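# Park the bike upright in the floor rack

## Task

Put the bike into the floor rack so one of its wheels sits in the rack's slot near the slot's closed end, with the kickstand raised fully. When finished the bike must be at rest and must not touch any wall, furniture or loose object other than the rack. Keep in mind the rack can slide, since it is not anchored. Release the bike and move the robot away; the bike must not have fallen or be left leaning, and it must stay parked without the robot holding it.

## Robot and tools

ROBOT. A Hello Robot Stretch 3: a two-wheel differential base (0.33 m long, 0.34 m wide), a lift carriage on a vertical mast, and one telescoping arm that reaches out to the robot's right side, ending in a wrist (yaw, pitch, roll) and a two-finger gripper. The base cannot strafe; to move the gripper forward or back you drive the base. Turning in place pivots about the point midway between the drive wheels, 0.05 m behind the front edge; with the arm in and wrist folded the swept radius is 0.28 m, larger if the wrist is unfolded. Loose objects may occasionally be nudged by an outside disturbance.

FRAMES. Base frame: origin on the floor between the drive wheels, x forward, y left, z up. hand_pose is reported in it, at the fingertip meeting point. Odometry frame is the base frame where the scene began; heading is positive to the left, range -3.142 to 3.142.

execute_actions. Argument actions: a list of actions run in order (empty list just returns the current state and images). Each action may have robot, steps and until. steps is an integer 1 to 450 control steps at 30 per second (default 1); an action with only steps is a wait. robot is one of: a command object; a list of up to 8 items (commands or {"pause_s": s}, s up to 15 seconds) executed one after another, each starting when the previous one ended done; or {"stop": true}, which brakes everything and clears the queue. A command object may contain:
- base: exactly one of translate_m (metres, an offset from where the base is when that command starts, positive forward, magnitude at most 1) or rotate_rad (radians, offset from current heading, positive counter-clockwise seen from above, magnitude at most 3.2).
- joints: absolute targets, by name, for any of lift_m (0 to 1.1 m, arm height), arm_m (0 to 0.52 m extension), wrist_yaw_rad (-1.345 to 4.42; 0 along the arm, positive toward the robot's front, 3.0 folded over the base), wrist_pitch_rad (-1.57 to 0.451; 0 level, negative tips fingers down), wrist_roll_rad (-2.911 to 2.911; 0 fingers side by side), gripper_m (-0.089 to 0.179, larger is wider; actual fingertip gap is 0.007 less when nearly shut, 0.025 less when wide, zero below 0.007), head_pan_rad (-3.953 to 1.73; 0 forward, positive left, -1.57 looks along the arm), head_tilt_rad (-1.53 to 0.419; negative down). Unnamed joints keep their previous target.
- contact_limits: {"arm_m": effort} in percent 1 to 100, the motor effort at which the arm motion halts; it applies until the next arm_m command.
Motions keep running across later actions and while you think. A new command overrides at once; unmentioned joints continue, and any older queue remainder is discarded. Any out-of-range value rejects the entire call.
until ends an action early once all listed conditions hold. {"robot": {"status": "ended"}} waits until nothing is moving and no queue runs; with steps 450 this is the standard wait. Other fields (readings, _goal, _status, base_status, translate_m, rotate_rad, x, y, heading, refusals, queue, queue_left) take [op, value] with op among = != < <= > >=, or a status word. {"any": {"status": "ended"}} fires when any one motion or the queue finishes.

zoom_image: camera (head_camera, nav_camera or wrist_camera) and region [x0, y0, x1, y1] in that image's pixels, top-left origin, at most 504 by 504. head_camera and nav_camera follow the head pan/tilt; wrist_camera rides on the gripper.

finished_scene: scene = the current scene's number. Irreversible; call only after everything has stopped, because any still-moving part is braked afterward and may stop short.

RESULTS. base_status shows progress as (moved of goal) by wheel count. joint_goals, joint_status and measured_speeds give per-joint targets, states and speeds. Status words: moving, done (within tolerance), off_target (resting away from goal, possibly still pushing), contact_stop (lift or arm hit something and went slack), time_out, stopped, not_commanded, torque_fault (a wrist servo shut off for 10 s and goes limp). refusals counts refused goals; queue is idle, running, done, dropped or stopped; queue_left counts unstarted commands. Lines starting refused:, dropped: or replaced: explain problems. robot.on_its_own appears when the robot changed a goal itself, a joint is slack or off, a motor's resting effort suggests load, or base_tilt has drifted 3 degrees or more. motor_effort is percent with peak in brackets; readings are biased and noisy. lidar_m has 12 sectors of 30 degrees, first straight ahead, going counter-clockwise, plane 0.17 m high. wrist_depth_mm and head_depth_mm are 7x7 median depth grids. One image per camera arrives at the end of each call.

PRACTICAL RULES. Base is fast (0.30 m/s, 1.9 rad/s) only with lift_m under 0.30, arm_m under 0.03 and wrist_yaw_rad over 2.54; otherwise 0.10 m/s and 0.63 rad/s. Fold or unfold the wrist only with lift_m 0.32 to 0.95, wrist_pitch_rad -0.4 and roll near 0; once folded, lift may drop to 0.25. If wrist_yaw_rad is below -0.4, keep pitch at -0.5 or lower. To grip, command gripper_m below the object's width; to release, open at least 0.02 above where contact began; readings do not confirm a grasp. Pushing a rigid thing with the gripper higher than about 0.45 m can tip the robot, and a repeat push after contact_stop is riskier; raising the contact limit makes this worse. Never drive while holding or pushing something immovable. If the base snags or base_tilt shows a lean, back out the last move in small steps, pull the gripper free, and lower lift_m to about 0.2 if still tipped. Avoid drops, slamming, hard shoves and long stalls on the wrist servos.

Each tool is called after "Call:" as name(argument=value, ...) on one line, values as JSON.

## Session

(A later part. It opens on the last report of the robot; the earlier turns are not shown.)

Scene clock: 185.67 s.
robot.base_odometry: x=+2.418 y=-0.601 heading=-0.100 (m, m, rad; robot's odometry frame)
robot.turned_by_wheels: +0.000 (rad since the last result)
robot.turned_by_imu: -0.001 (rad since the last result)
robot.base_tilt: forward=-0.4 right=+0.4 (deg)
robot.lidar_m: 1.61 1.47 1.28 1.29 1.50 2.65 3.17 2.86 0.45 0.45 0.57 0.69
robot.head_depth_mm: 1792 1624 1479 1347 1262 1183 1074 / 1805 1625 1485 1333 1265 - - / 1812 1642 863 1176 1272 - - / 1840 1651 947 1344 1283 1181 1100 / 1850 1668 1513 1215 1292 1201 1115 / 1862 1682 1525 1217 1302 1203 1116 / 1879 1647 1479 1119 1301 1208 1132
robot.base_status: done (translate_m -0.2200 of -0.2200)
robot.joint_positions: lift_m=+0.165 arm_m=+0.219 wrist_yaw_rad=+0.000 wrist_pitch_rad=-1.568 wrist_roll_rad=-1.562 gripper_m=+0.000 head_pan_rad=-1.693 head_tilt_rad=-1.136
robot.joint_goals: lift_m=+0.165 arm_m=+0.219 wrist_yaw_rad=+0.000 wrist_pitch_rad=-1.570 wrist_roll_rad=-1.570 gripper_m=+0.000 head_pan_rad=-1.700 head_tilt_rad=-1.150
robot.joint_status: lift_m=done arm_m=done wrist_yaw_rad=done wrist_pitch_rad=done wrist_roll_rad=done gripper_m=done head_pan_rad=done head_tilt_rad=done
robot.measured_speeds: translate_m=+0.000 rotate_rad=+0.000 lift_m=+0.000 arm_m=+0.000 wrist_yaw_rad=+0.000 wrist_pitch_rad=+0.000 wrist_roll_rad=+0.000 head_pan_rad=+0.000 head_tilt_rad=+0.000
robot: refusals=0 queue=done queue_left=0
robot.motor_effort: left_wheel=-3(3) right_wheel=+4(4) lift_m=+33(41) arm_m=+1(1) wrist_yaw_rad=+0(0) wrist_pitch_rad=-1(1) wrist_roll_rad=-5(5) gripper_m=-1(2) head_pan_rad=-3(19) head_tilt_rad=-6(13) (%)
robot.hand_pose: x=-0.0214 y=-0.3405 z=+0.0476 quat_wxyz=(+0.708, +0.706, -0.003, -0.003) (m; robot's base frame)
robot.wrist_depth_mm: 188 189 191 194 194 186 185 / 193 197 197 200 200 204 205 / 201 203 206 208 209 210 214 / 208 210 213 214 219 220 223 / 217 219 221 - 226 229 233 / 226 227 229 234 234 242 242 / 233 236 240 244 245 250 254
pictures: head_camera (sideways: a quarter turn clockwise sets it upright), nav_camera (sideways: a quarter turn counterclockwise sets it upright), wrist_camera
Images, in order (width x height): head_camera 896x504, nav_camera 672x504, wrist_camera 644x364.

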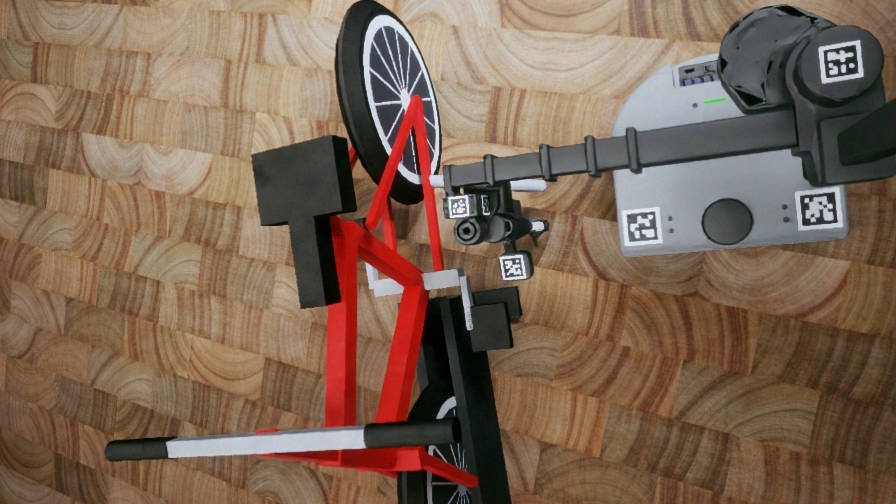

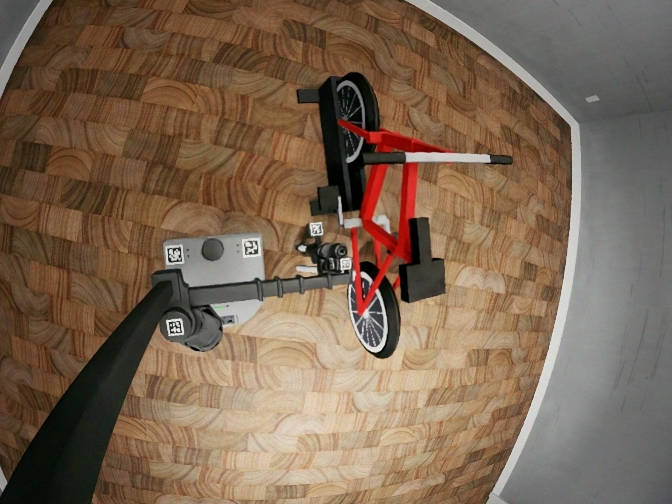

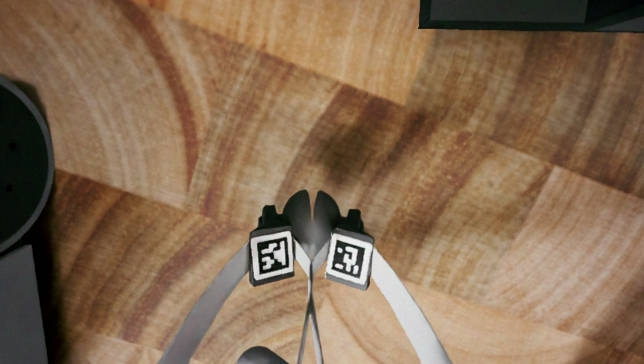

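Call:
execute_actions(actions=[{"robot": {"base": {"translate_m": -0.12}}, "steps": 200, "until": {"robot": {"status": "ended"}}}])

Call:
zoom_image(camera="head_camera", region=[320, 40, 640, 360])

Scene clock: 188.13 s.
robot.base_odometry: x=+2.298 y=-0.589 heading=-0.100 (m, m, rad; robot's odometry frame)
robot.turned_by_wheels: +0.000 (rad since the last result)
robot.turned_by_imu: -0.001 (rad since the last result)
robot.base_tilt: forward=-0.5 right=+0.5 (deg)
robot.lidar_m: 1.73 1.51 1.32 1.32 1.54 2.71 3.06 2.82 0.55 0.45 0.59 0.70
robot.head_depth_mm: 1799 1621 1474 1341 1258 1182 1077 / 1811 1630 1485 1328 1271 - - / 1818 1633 1064 1176 1278 - - / 1830 1647 877 1376 1277 1183 1098 / 1833 1655 951 1348 1281 1198 1114 / 1878 1681 1528 1231 1302 1207 1120 / 1877 1671 867 1108 1294 1210 1130
robot.base_status: done (translate_m -0.1200 of -0.1200)
robot.joint_positions: lift_m=+0.165 arm_m=+0.219 wrist_yaw_rad=-0.003 wrist_pitch_rad=-1.565 wrist_roll_rad=-1.562 gripper_m=+0.000 head_pan_rad=-1.693 head_tilt_rad=-1.136
robot.joint_goals: lift_m=+0.165 arm_m=+0.219 wrist_yaw_rad=+0.000 wrist_pitch_rad=-1.570 wrist_roll_rad=-1.570 gripper_m=+0.000 head_pan_rad=-1.700 head_tilt_rad=-1.150
robot.joint_status: lift_m=done arm_m=done wrist_yaw_rad=done wrist_pitch_rad=done wrist_roll_rad=done gripper_m=done head_pan_rad=done head_tilt_rad=done
robot.measured_speeds: translate_m=+0.000 rotate_rad=+0.000 lift_m=+0.000 arm_m=+0.000 wrist_yaw_rad=+0.000 wrist_pitch_rad=+0.000 wrist_roll_rad=+0.000 head_pan_rad=+0.000 head_tilt_rad=+0.000
robot: refusals=0 queue=done queue_left=0
robot.motor_effort: left_wheel=-2(5) right_wheel=+4(22) lift_m=+33(33) arm_m=+2(2) wrist_yaw_rad=+3(11) wrist_pitch_rad=-2(3) wrist_roll_rad=-5(5) gripper_m=-2(1) head_pan_rad=-3(2) head_tilt_rad=-7(7) (%)
robot.hand_pose: x=-0.0213 y=-0.3412 z=+0.0475 quat_wxyz=(+0.709, +0.705, -0.004, -0.004) (m; robot's base frame)
robot.wrist_depth_mm: 187 190 190 192 194 198 199 / 193 196 197 199 203 203 205 / 199 202 206 207 209 212 216 / 208 210 212 213 218 221 223 / 217 217 218 - 228 229 232 / 223 227 227 232 236 237 243 / 234 236 239 131 244 250 251
pictures: head_camera (sideways: a quarter turn clockwise sets it upright), nav_camera (sideways: a quarter turn counterclockwise sets it upright), wrist_camera
Images, in order (width x height): head_camera 896x504, nav_camera 672x504, wrist_camera 644x364.

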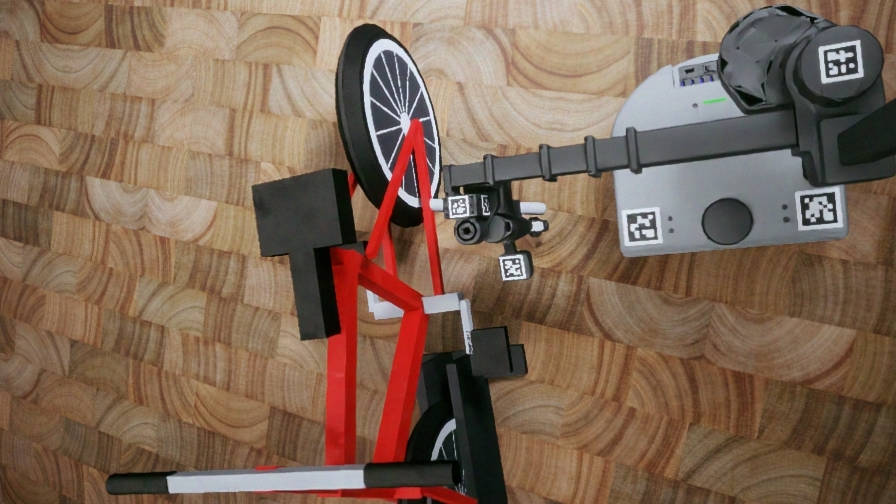

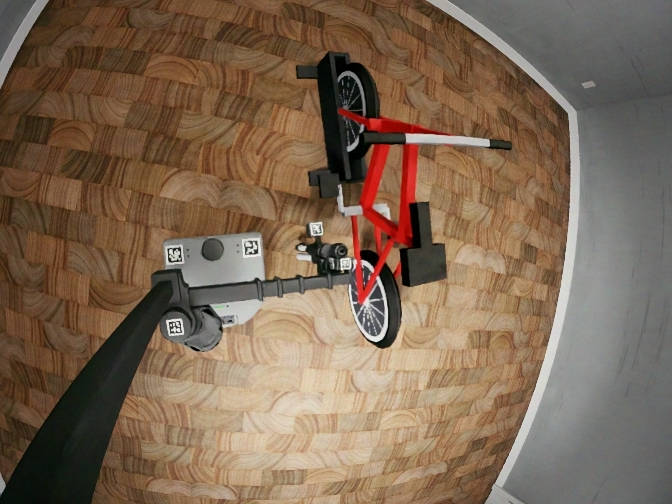

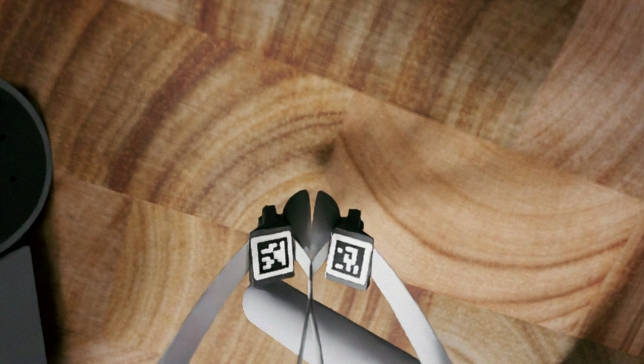

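Region (320, 40, 640, 360) of head_camera's 896x504 image, scaled by 1.575, with more detail than that image has.

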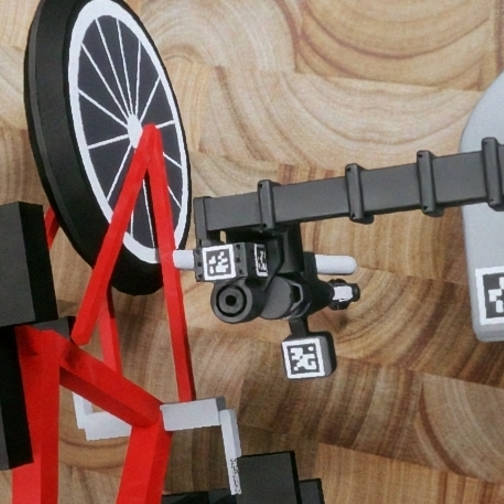

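Call:
execute_actions(actions=[{"robot": [{"joints": {"lift_m": 0.275}}, {"base": {"translate_m": -0.038}, "joints": {"wrist_roll_rad": 0.05, "gripper_m": 0.08, "arm_m": 0.224}}], "steps": 300, "until": {"robot": {"status": "ended"}}}])

Scene clock: 192.93 s.
robot.base_odometry: x=+2.260 y=-0.585 heading=-0.100 (m, m, rad; robot's odometry frame)
robot.turned_by_wheels: +0.000 (rad since the last result)
robot.turned_by_imu: -0.001 (rad since the last result)
robot.base_tilt: forward=-0.5 right=+0.4 (deg)
robot.lidar_m: 1.76 1.52 1.33 1.33 1.55 2.74 3.01 2.82 0.55 0.44 0.62 0.70
robot.head_depth_mm: 1792 1617 1477 1357 1261 1193 - / 1804 1638 1485 1338 1270 - - / 1834 1652 1486 1162 1279 - - / 1819 1652 871 1355 1284 1184 1105 / 1851 1663 952 1339 1290 1198 1123 / 1856 1671 1525 1243 1294 1201 1117 / 1878 1688 1540 1156 1296 1208 1129
robot.base_status: done (translate_m -0.0380 of -0.0380)
robot.joint_positions: lift_m=+0.275 arm_m=+0.224 wrist_yaw_rad=-0.002 wrist_pitch_rad=-1.565 wrist_roll_rad=+0.042 gripper_m=+0.080 head_pan_rad=-1.693 head_tilt_rad=-1.136
robot.joint_goals: lift_m=+0.275 arm_m=+0.224 wrist_yaw_rad=+0.000 wrist_pitch_rad=-1.570 wrist_roll_rad=+0.050 gripper_m=+0.080 head_pan_rad=-1.700 head_tilt_rad=-1.150
robot.joint_status: lift_m=done arm_m=done wrist_yaw_rad=done wrist_pitch_rad=done wrist_roll_rad=done gripper_m=done head_pan_rad=done head_tilt_rad=done
robot.measured_speeds: translate_m=+0.000 rotate_rad=+0.000 lift_m=+0.000 arm_m=+0.000 wrist_yaw_rad=+0.000 wrist_pitch_rad=+0.000 wrist_roll_rad=+0.000 head_pan_rad=+0.000 head_tilt_rad=+0.000
robot: refusals=0 queue=done queue_left=0
robot.motor_effort: left_wheel=-3(6) right_wheel=+3(4) lift_m=+41(39) arm_m=+2(1) wrist_yaw_rad=+2(2) wrist_pitch_rad=-3(2) wrist_roll_rad=+5(4) gripper_m=+1(77) head_pan_rad=-3(2) head_tilt_rad=-7(6) (%)
robot.hand_pose: x=-0.0216 y=-0.3461 z=+0.1572 quat_wxyz=(+0.491, +0.488, -0.512, -0.510) (m; robot's base frame)
robot.wrist_depth_mm: 288 290 294 149 300 303 306 / 301 302 304 301 313 314 316 / 309 310 312 314 323 322 328 / 318 320 324 329 335 335 342 / 328 336 340 342 346 346 351 / 345 351 351 356 362 364 365 / 357 365 368 363 370 378 383
pictures: head_camera (sideways: a quarter turn clockwise sets it upright), nav_camera (sideways: a quarter turn counterclockwise sets it upright), wrist_camera
Images, in order (width x height): head_camera 896x504, nav_camera 672x504, wrist_camera 644x364.

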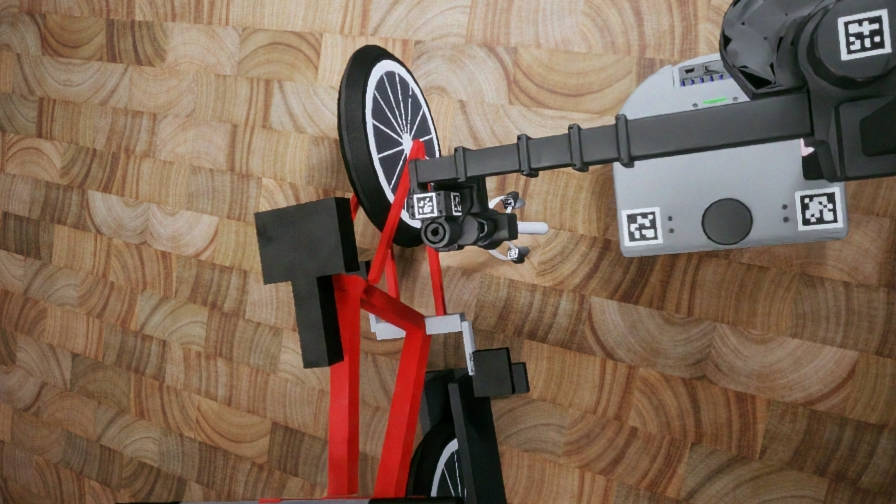

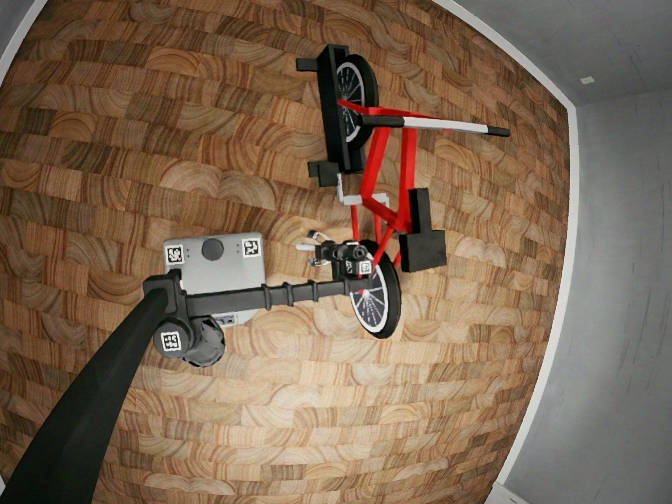

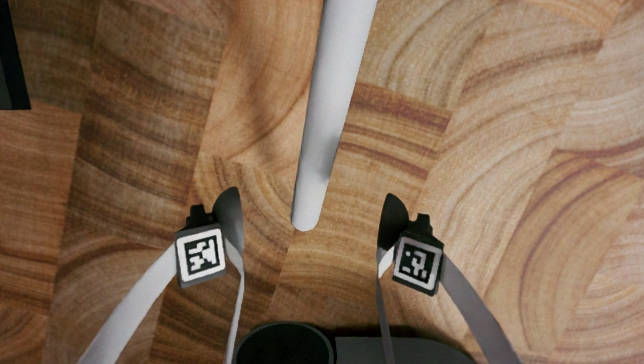

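Call:
execute_actions(actions=[])

Scene clock: 193.50 s.
robot.base_odometry: x=+2.260 y=-0.585 heading=-0.100 (m, m, rad; robot's odometry frame)
robot.turned_by_wheels: +0.000 (rad since the last result)
robot.turned_by_imu: +0.000 (rad since the last result)
robot.base_tilt: forward=-0.4 right=+0.4 (deg)
robot.lidar_m: 1.76 1.52 1.33 1.33 1.55 2.75 3.02 2.81 0.55 0.44 0.61 0.70
robot.head_depth_mm: 1788 1620 1485 1361 1267 1195 - / 1810 1627 1488 1336 1272 - - / 1808 1636 1470 1162 1278 - - / 1843 1652 873 1355 1284 1184 1101 / 1854 1667 947 1344 1285 1198 1116 / 1860 1674 1521 1243 1292 1197 1122 / 1882 1678 1539 1161 1302 1208 1123
robot.base_status: done (translate_m -0.0380 of -0.0380)
robot.joint_positions: lift_m=+0.275 arm_m=+0.224 wrist_yaw_rad=-0.002 wrist_pitch_rad=-1.565 wrist_roll_rad=+0.042 gripper_m=+0.080 head_pan_rad=-1.693 head_tilt_rad=-1.136
robot.joint_goals: lift_m=+0.275 arm_m=+0.224 wrist_yaw_rad=+0.000 wrist_pitch_rad=-1.570 wrist_roll_rad=+0.050 gripper_m=+0.080 head_pan_rad=-1.700 head_tilt_rad=-1.150
robot.joint_status: lift_m=done arm_m=done wrist_yaw_rad=done wrist_pitch_rad=done wrist_roll_rad=done gripper_m=done head_pan_rad=done head_tilt_rad=done
robot.measured_speeds: translate_m=+0.000 rotate_rad=+0.000 lift_m=+0.000 arm_m=+0.000 wrist_yaw_rad=+0.000 wrist_pitch_rad=+0.000 wrist_roll_rad=+0.000 head_pan_rad=+0.000 head_tilt_rad=+0.000
robot: refusals=0 queue=done queue_left=0
robot.motor_effort: left_wheel=-3(3) right_wheel=+3(3) lift_m=+42(41) arm_m=+2(2) wrist_yaw_rad=+1(1) wrist_pitch_rad=-2(2) wrist_roll_rad=+5(5) gripper_m=+1(1) head_pan_rad=-2(2) head_tilt_rad=-6(7) (%)
robot.hand_pose: x=-0.0216 y=-0.3461 z=+0.1572 quat_wxyz=(+0.491, +0.488, -0.512, -0.510) (m; robot's base frame)
robot.wrist_depth_mm: 291 290 294 149 296 301 299 / 300 299 305 303 309 315 315 / 309 310 316 313 323 325 329 / 322 324 326 324 327 334 333 / 331 331 339 339 346 347 358 / 346 351 352 353 360 367 369 / 363 364 366 365 371 378 383
pictures: head_camera (sideways: a quarter turn clockwise sets it upright), nav_camera (sideways: a quarter turn counterclockwise sets it upright), wrist_camera
Images, in order (width x height): head_camera 896x504, nav_camera 672x504, wrist_camera 644x364.

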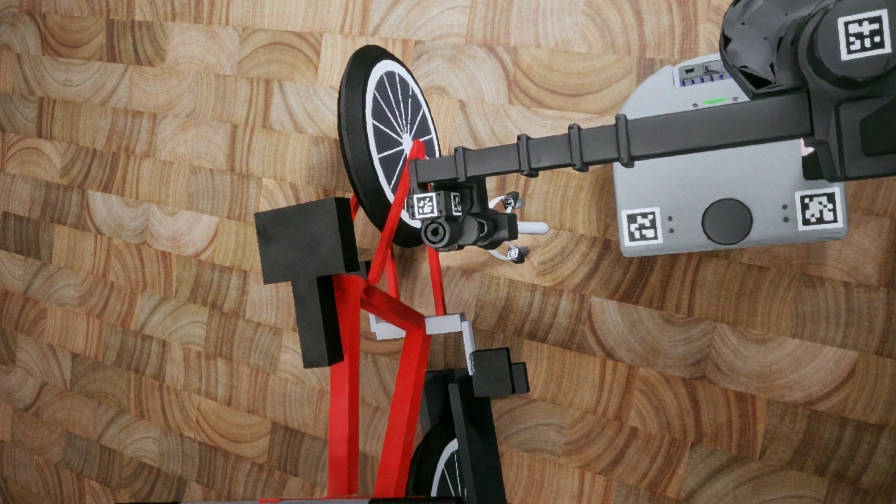

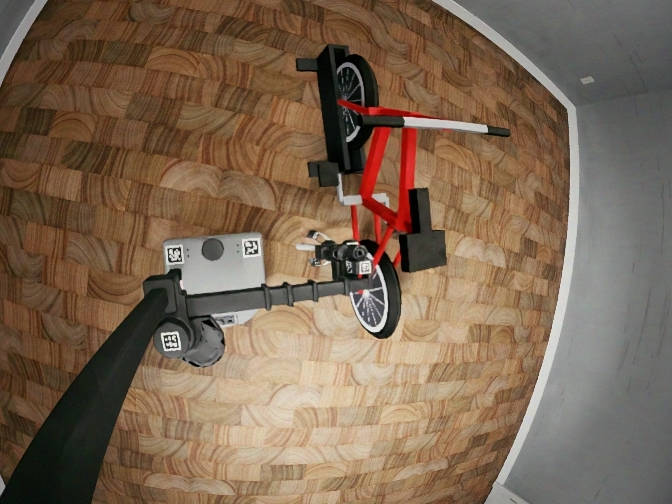

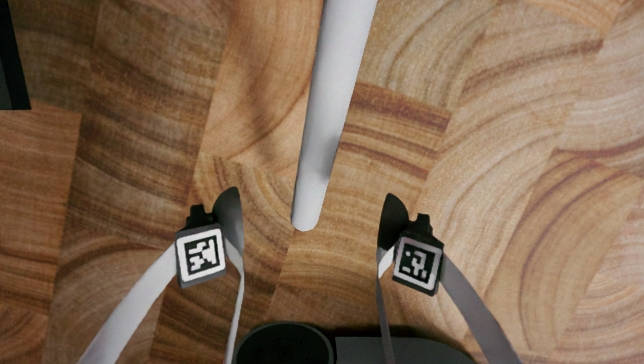

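Call:
execute_actions(actions=[{"robot": [{"joints": {"wrist_roll_rad": 0.17}}, {"joints": {"lift_m": 0.206}}], "steps": 120, "until": {"robot": {"status": "ended"}}}])

Scene clock: 195.73 s.
robot.base_odometry: x=+2.260 y=-0.585 heading=-0.100 (m, m, rad; robot's odometry frame)
robot.turned_by_wheels: +0.000 (rad since the last result)
robot.turned_by_imu: +0.000 (rad since the last result)
robot.base_tilt: forward=-0.4 right=+0.4 (deg)
robot.lidar_m: 1.76 1.53 1.33 1.33 1.55 2.74 3.03 2.82 0.55 0.44 0.61 0.70
robot.head_depth_mm: 1789 1621 1482 1365 1258 1187 - / 1818 1627 1490 1345 1277 - - / 1823 1643 1476 1171 1277 - - / 1812 1658 870 1348 1281 1188 1102 / 1849 1658 942 1338 1283 1198 1121 / 1856 1678 1528 1241 1293 1203 1118 / 1876 1691 1547 1161 1306 1204 1128
robot.base_status: done (translate_m -0.0380 of -0.0380)
robot.joint_positions: lift_m=+0.206 arm_m=+0.224 wrist_yaw_rad=-0.002 wrist_pitch_rad=-1.565 wrist_roll_rad=+0.162 gripper_m=+0.080 head_pan_rad=-1.693 head_tilt_rad=-1.136
robot.joint_goals: lift_m=+0.206 arm_m=+0.224 wrist_yaw_rad=+0.000 wrist_pitch_rad=-1.570 wrist_roll_rad=+0.170 gripper_m=+0.080 head_pan_rad=-1.700 head_tilt_rad=-1.150
robot.joint_status: lift_m=done arm_m=done wrist_yaw_rad=done wrist_pitch_rad=done wrist_roll_rad=done gripper_m=done head_pan_rad=done head_tilt_rad=done
robot.measured_speeds: translate_m=+0.000 rotate_rad=+0.000 lift_m=+0.000 arm_m=+0.000 wrist_yaw_rad=+0.000 wrist_pitch_rad=+0.000 wrist_roll_rad=+0.000 head_pan_rad=+0.000 head_tilt_rad=+0.000
robot: refusals=0 queue=done queue_left=0
robot.motor_effort: left_wheel=-2(3) right_wheel=+3(3) lift_m=+32(42) arm_m=+1(2) wrist_yaw_rad=+2(2) wrist_pitch_rad=-3(2) wrist_roll_rad=+5(5) gripper_m=+2(1) head_pan_rad=-2(2) head_tilt_rad=-6(6) (%)
robot.hand_pose: x=-0.0216 y=-0.3461 z=+0.0885 quat_wxyz=(+0.459, +0.456, -0.540, -0.538) (m; robot's base frame)
robot.wrist_depth_mm: 225 227 231 87 235 236 239 / 234 237 236 101 243 245 247 / 242 243 245 118 252 254 255 / 250 252 255 144 261 262 266 / 258 262 265 263 270 271 276 / 273 273 277 281 283 283 290 / 281 288 285 289 296 295 297
pictures: head_camera (sideways: a quarter turn clockwise sets it upright), nav_camera (sideways: a quarter turn counterclockwise sets it upright), wrist_camera
Images, in order (width x height): head_camera 896x504, nav_camera 672x504, wrist_camera 644x364.

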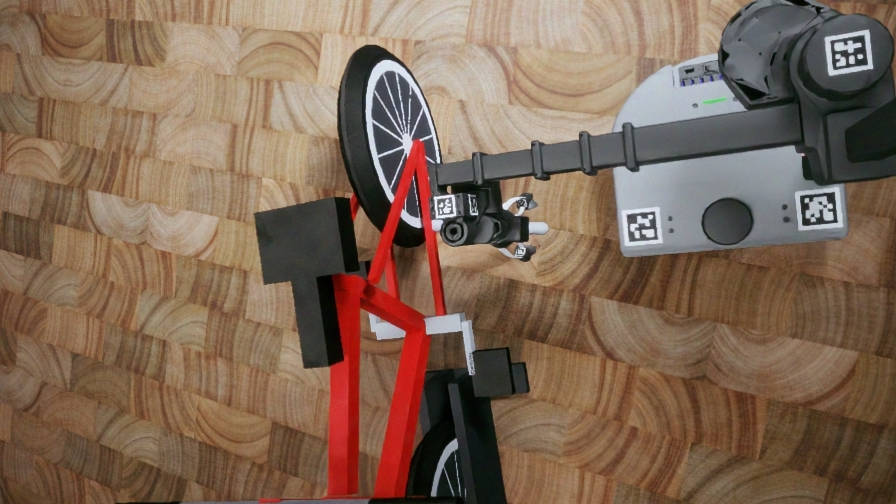

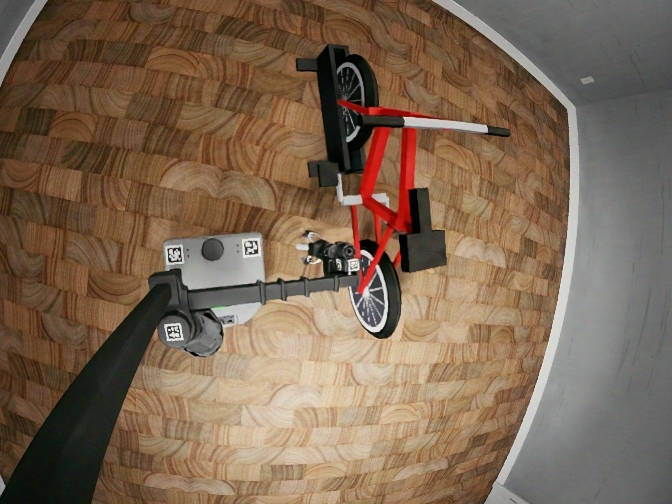

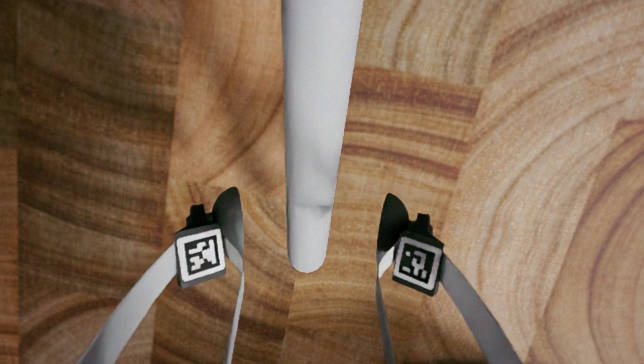

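Call:
execute_actions(actions=[{"robot": [{"joints": {"gripper_m": -0.04}}, {"joints": {"lift_m": 0.226}}], "steps": 150, "until": {"robot": {"status": "ended"}}}])

Scene clock: 198.27 s.
robot.base_odometry: x=+2.260 y=-0.585 heading=-0.100 (m, m, rad; robot's odometry frame)
robot.turned_by_wheels: +0.000 (rad since the last result)
robot.turned_by_imu: +0.000 (rad since the last result)
robot.base_tilt: forward=-0.4 right=+0.5 (deg)
robot.lidar_m: 1.76 1.53 1.33 1.33 1.55 2.75 3.03 2.83 0.55 0.44 0.62 0.71
robot.head_depth_mm: 1794 1622 1480 1357 1259 1196 - / 1818 1642 1490 1331 1277 - - / 1824 1638 1486 1183 1275 - - / 1837 1660 872 1341 1278 1183 1103 / 1853 1667 1038 1347 1279 1193 1112 / 1858 1681 1519 1235 1289 1198 1123 / 1864 1689 1524 1175 1293 1206 1126
robot.base_status: done (translate_m -0.0380 of -0.0380)
robot.joint_positions: lift_m=+0.226 arm_m=+0.224 wrist_yaw_rad=-0.002 wrist_pitch_rad=-1.574 wrist_roll_rad=+0.164 gripper_m=-0.036 head_pan_rad=-1.693 head_tilt_rad=-1.136
robot.joint_goals: lift_m=+0.226 arm_m=+0.224 wrist_yaw_rad=+0.000 wrist_pitch_rad=-1.570 wrist_roll_rad=+0.170 gripper_m=-0.037 head_pan_rad=-1.700 head_tilt_rad=-1.150
robot.joint_status: lift_m=done arm_m=done wrist_yaw_rad=done wrist_pitch_rad=done wrist_roll_rad=done gripper_m=done head_pan_rad=done head_tilt_rad=done
robot.measured_speeds: translate_m=+0.000 rotate_rad=+0.000 lift_m=+0.000 arm_m=+0.000 wrist_yaw_rad=+0.000 wrist_pitch_rad=+0.000 wrist_roll_rad=+0.000 head_pan_rad=+0.000 head_tilt_rad=+0.000
robot: refusals=0 queue=done queue_left=0
robot.motor_effort: left_wheel=-3(3) right_wheel=+3(3) lift_m=+43(51) arm_m=+2(2) wrist_yaw_rad=+2(1) wrist_pitch_rad=+2(4) wrist_roll_rad=+3(4) gripper_m=-16(96) head_pan_rad=-2(3) head_tilt_rad=-6(7) (%)
robot.hand_pose: x=-0.0216 y=-0.3437 z=+0.1083 quat_wxyz=(+0.456, +0.458, -0.538, -0.541) (m; robot's base frame)
robot.wrist_depth_mm: 242 245 247 105 251 255 256 / 251 251 258 120 262 263 266 / 261 264 266 140 272 273 277 / 273 271 275 166 279 286 283 / 284 284 283 - 289 296 301 / 292 294 299 304 303 308 311 / 303 304 312 312 317 323 327
pictures: head_camera (sideways: a quarter turn clockwise sets it upright), nav_camera (sideways: a quarter turn counterclockwise sets it upright), wrist_camera
Images, in order (width x height): head_camera 896x504, nav_camera 672x504, wrist_camera 644x364.

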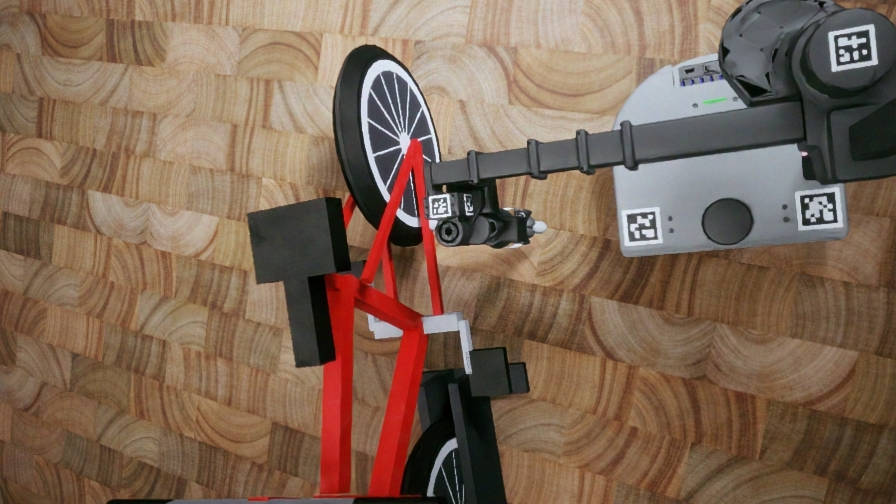

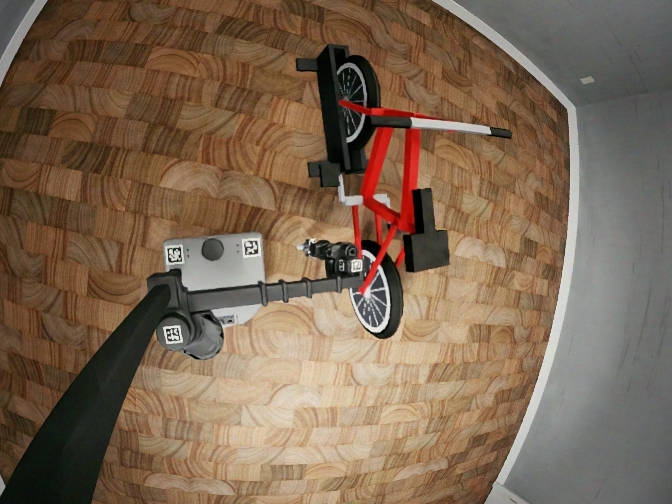

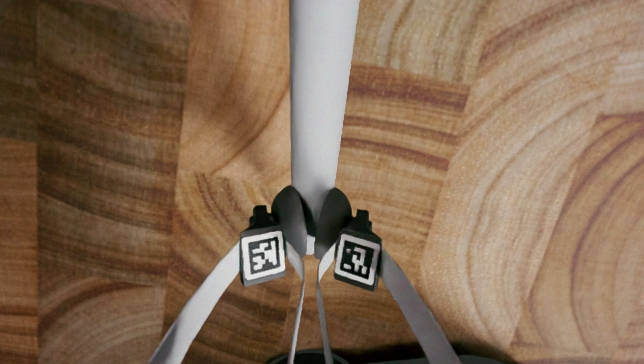

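Call:
execute_actions(actions=[{"robot": [{"joints": {"gripper_m": 0.06}}, {"joints": {"arm_m": 0.239, "lift_m": 0.18}}, {"joints": {"gripper_m": -0.03}}], "steps": 200, "until": {"robot": {"status": "ended"}}}])

Scene clock: 203.20 s.
robot.base_odometry: x=+2.260 y=-0.585 heading=-0.100 (m, m, rad; robot's odometry frame)
robot.turned_by_wheels: +0.000 (rad since the last result)
robot.turned_by_imu: -0.001 (rad since the last result)
robot.base_tilt: forward=-0.4 right=+0.5 (deg)
robot.lidar_m: 1.76 1.53 1.33 1.33 1.55 2.74 3.02 2.82 0.55 0.44 0.61 0.70
robot.head_depth_mm: 1806 1610 1477 1362 1259 1184 1076 / 1798 1635 1477 1336 1263 - - / 1833 1650 1477 1187 1275 - - / 1832 1659 868 1340 1283 1183 1101 / 1860 1669 947 1342 1282 1200 1119 / 1874 1677 1515 1244 1289 1207 1124 / 1874 1681 1540 1169 1306 1213 1122
robot.base_status: done (translate_m -0.0380 of -0.0380)
robot.joint_positions: lift_m=+0.180 arm_m=+0.239 wrist_yaw_rad=-0.002 wrist_pitch_rad=-1.572 wrist_roll_rad=+0.164 gripper_m=-0.029 head_pan_rad=-1.693 head_tilt_rad=-1.136
robot.joint_goals: lift_m=+0.180 arm_m=+0.239 wrist_yaw_rad=+0.000 wrist_pitch_rad=-1.570 wrist_roll_rad=+0.170 gripper_m=-0.030 head_pan_rad=-1.700 head_tilt_rad=-1.150
robot.joint_status: lift_m=done arm_m=done wrist_yaw_rad=done wrist_pitch_rad=done wrist_roll_rad=done gripper_m=done head_pan_rad=done head_tilt_rad=done
robot.measured_speeds: translate_m=+0.000 rotate_rad=+0.000 lift_m=+0.000 arm_m=+0.000 wrist_yaw_rad=+0.000 wrist_pitch_rad=+0.000 wrist_roll_rad=+0.000 head_pan_rad=+0.000 head_tilt_rad=+0.000
robot: refusals=0 queue=done queue_left=0
robot.motor_effort: left_wheel=-3(3) right_wheel=+5(6) lift_m=+32(49) arm_m=+1(1) wrist_yaw_rad=+1(2) wrist_pitch_rad=+1(2) wrist_roll_rad=+4(3) gripper_m=-32(96) head_pan_rad=-3(3) head_tilt_rad=-6(7) (%)
robot.hand_pose: x=-0.0216 y=-0.3592 z=+0.0627 quat_wxyz=(+0.457, +0.457, -0.539, -0.540) (m; robot's base frame)
robot.wrist_depth_mm: 202 203 204 58 208 211 213 / 209 210 212 66 216 218 219 / 216 219 220 76 224 226 230 / 223 226 229 92 233 235 239 / 233 236 235 110 243 245 246 / 243 243 250 157 252 255 258 / 249 252 258 258 263 267 270
pictures: head_camera (sideways: a quarter turn clockwise sets it upright), nav_camera (sideways: a quarter turn counterclockwise sets it upright), wrist_camera
Images, in order (width x height): head_camera 896x504, nav_camera 672x504, wrist_camera 644x364.

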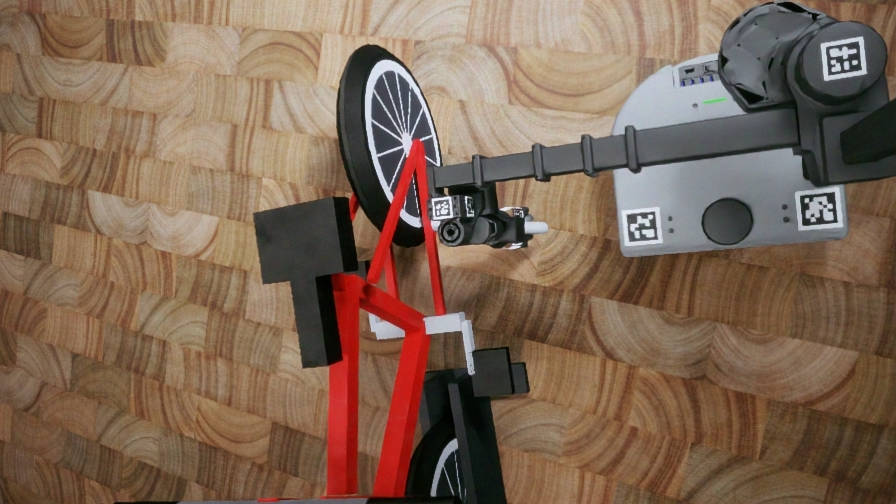

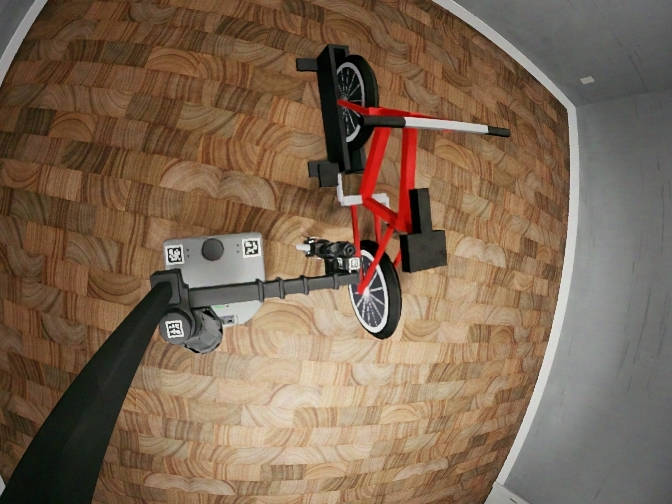

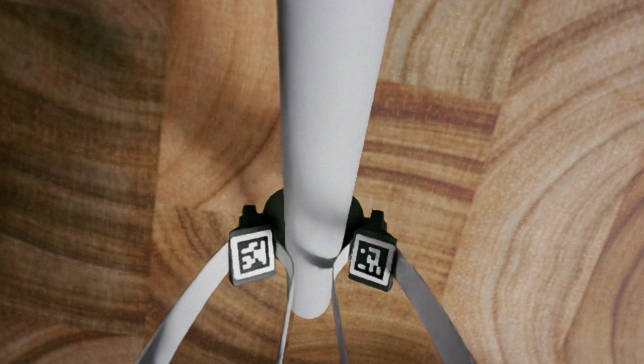

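Call:
execute_actions(actions=[{"robot": [{"joints": {"lift_m": 0.2}}], "steps": 100, "until": {"robot": {"status": "ended"}}}])

Scene clock: 203.80 s.
robot.base_odometry: x=+2.260 y=-0.585 heading=-0.100 (m, m, rad; robot's odometry frame)
robot.turned_by_wheels: +0.000 (rad since the last result)
robot.turned_by_imu: +0.000 (rad since the last result)
robot.base_tilt: forward=-0.4 right=+0.5 (deg)
robot.lidar_m: 1.76 1.52 1.33 1.33 1.55 2.74 3.04 2.82 0.56 0.44 0.62 0.71
robot.head_depth_mm: 1807 1639 1485 1355 1261 1183 - / 1792 1624 1493 1331 1274 - - / 1809 1643 1495 1198 1276 - - / 1831 1651 883 1340 1277 1188 1108 / 1837 1670 949 1348 1285 1191 1120 / 1862 1673 1471 1227 1293 1201 1125 / 1861 1677 1502 1201 1305 1209 1124
robot.base_status: done (translate_m -0.0380 of -0.0380)
robot.joint_positions: lift_m=+0.197 arm_m=+0.239 wrist_yaw_rad=-0.002 wrist_pitch_rad=-1.548 wrist_roll_rad=+0.165 gripper_m=-0.029 head_pan_rad=-1.693 head_tilt_rad=-1.136
robot.joint_goals: lift_m=+0.197 arm_m=+0.239 wrist_yaw_rad=+0.000 wrist_pitch_rad=-1.570 wrist_roll_rad=+0.170 gripper_m=-0.030 head_pan_rad=-1.700 head_tilt_rad=-1.150
robot.joint_status: lift_m=contact_stop arm_m=done wrist_yaw_rad=done wrist_pitch_rad=done wrist_roll_rad=done gripper_m=done head_pan_rad=done head_tilt_rad=done
robot.measured_speeds: translate_m=+0.000 rotate_rad=+0.000 lift_m=-0.013 arm_m=+0.000 wrist_yaw_rad=+0.000 wrist_pitch_rad=+0.000 wrist_roll_rad=+0.000 head_pan_rad=+0.000 head_tilt_rad=+0.000
robot: refusals=0 queue=dropped queue_left=0
robot.on_its_own: lift_m is slack since a contact_stop, until your next command for it
robot.motor_effort: left_wheel=-3(4) right_wheel=+5(6) lift_m=+54(68) arm_m=+2(2) wrist_yaw_rad=+2(2) wrist_pitch_rad=-11(13) wrist_roll_rad=+3(3) gripper_m=-19(23) head_pan_rad=-3(3) head_tilt_rad=-9(8) (%)
robot.hand_pose: x=-0.0216 y=-0.3654 z=+0.0790 quat_wxyz=(+0.462, +0.451, -0.545, -0.534) (m; robot's base frame)
robot.wrist_depth_mm: 218 219 223 68 224 227 231 / 226 227 229 77 232 235 236 / 229 234 236 88 240 245 244 / 239 243 244 103 248 253 256 / 246 249 251 119 258 261 263 / 257 259 265 160 269 270 275 / 266 267 274 275 278 281 285
pictures: head_camera (sideways: a quarter turn clockwise sets it upright), nav_camera (sideways: a quarter turn counterclockwise sets it upright), wrist_camera
Images, in order (width x height): head_camera 896x504, nav_camera 672x504, wrist_camera 644x364.

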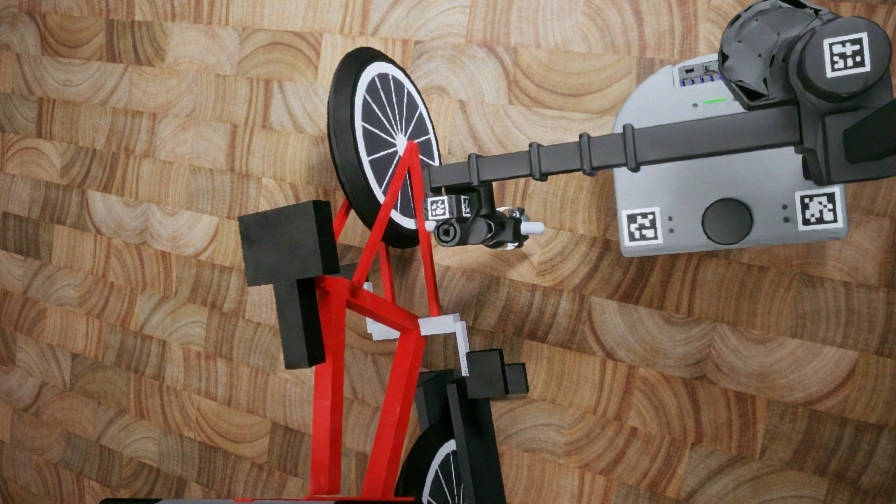

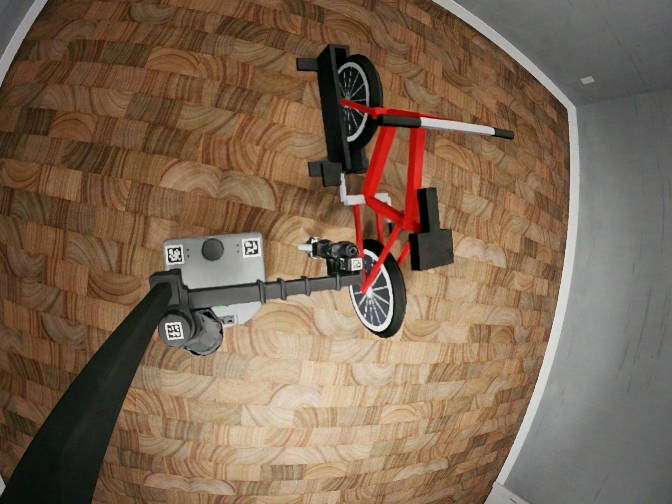

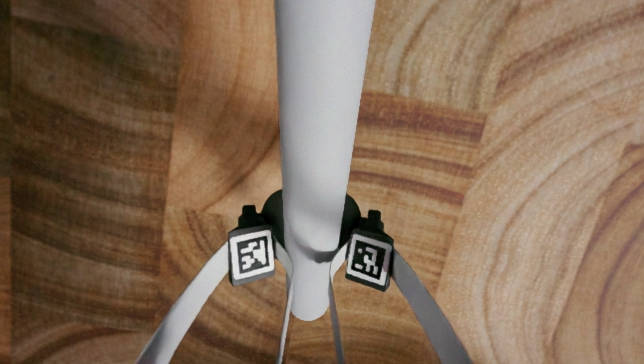

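Call:
execute_actions(actions=[{"robot": [{"joints": {"lift_m": 0.194}}, {"base": {"translate_m": -0.03}}], "steps": 120, "until": {"robot": {"status": "ended"}}}])

Scene clock: 205.63 s.
robot.base_odometry: x=+2.231 y=-0.582 heading=-0.100 (m, m, rad; robot's odometry frame)
robot.turned_by_wheels: +0.000 (rad since the last result)
robot.turned_by_imu: +0.000 (rad since the last result)
robot.base_tilt: forward=-0.4 right=+0.5 (deg)
robot.lidar_m: 1.79 1.54 1.34 1.34 1.56 2.76 3.00 2.81 0.56 0.44 0.62 0.71
robot.head_depth_mm: 1797 1611 1476 1365 1265 1192 - / 1799 1643 1500 1328 1281 - - / 1803 1648 1488 1195 1280 - - / 1832 1648 882 1354 1278 1193 1104 / 1838 1676 950 1337 1283 1199 1120 / 1855 1686 1484 1245 1290 1193 1120 / 1869 1692 1495 1187 1299 1203 1120
robot.base_status: done (translate_m -0.0300 of -0.0300)
robot.joint_positions: lift_m=+0.193 arm_m=+0.239 wrist_yaw_rad=-0.002 wrist_pitch_rad=-1.547 wrist_roll_rad=+0.165 gripper_m=-0.029 head_pan_rad=-1.693 head_tilt_rad=-1.136
robot.joint_goals: lift_m=+0.194 arm_m=+0.239 wrist_yaw_rad=+0.000 wrist_pitch_rad=-1.570 wrist_roll_rad=+0.170 gripper_m=-0.030 head_pan_rad=-1.700 head_tilt_rad=-1.150
robot.joint_status: lift_m=done arm_m=done wrist_yaw_rad=done wrist_pitch_rad=done wrist_roll_rad=done gripper_m=done head_pan_rad=done head_tilt_rad=done
robot.measured_speeds: translate_m=+0.000 rotate_rad=+0.000 lift_m=+0.000 arm_m=+0.000 wrist_yaw_rad=+0.000 wrist_pitch_rad=+0.000 wrist_roll_rad=+0.000 head_pan_rad=+0.000 head_tilt_rad=+0.000
robot: refusals=0 queue=done queue_left=0
robot.motor_effort: left_wheel=+0(7) right_wheel=-5(31) lift_m=+52(57) arm_m=+2(3) wrist_yaw_rad=+2(2) wrist_pitch_rad=-11(12) wrist_roll_rad=+3(3) gripper_m=-20(28) head_pan_rad=-2(3) head_tilt_rad=-5(7) (%)
robot.hand_pose: x=-0.0216 y=-0.3657 z=+0.0754 quat_wxyz=(+0.462, +0.451, -0.546, -0.534) (m; robot's base frame)
robot.wrist_depth_mm: 216 219 217 67 222 224 227 / 221 223 228 75 230 230 233 / 230 232 233 87 239 239 242 / 237 240 240 102 245 247 249 / 244 246 248 117 253 259 259 / 255 255 261 155 267 267 270 / 265 265 269 271 273 278 280
pictures: head_camera (sideways: a quarter turn clockwise sets it upright), nav_camera (sideways: a quarter turn counterclockwise sets it upright), wrist_camera
Images, in order (width x height): head_camera 896x504, nav_camera 672x504, wrist_camera 644x364.

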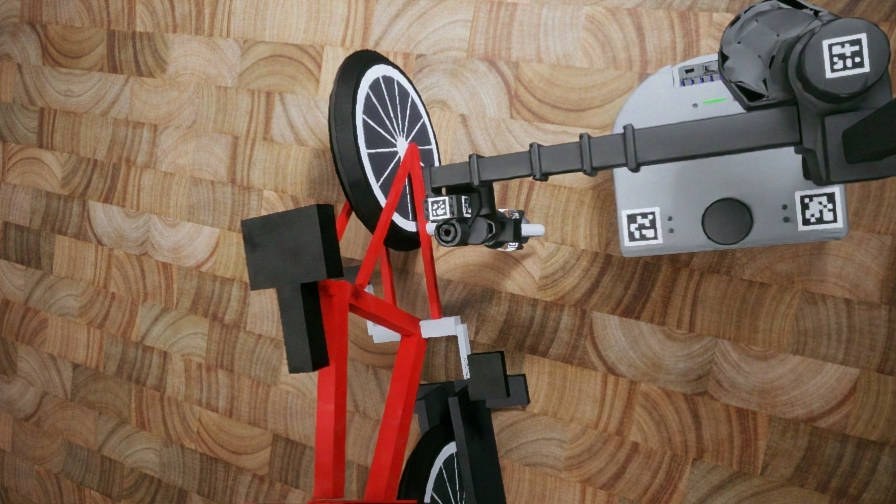

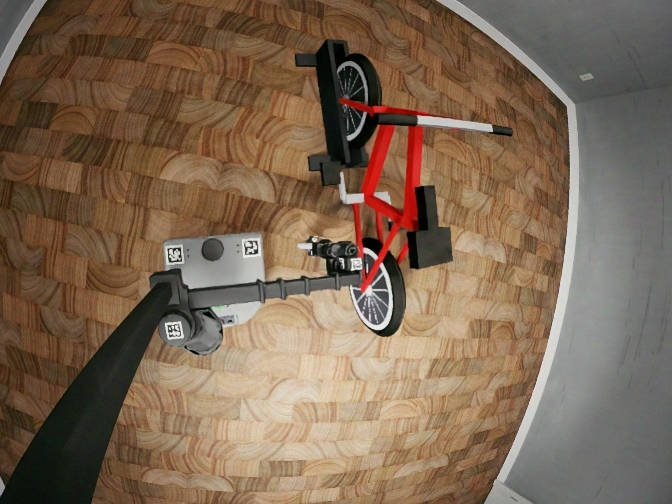

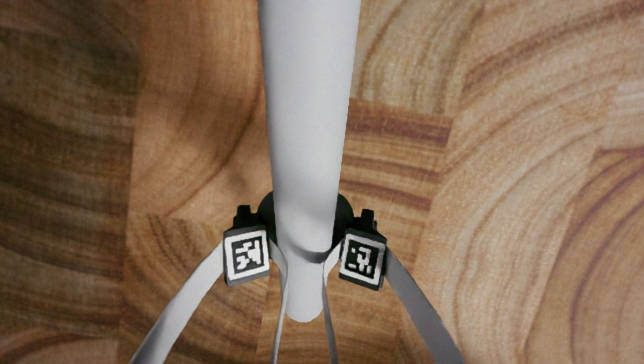

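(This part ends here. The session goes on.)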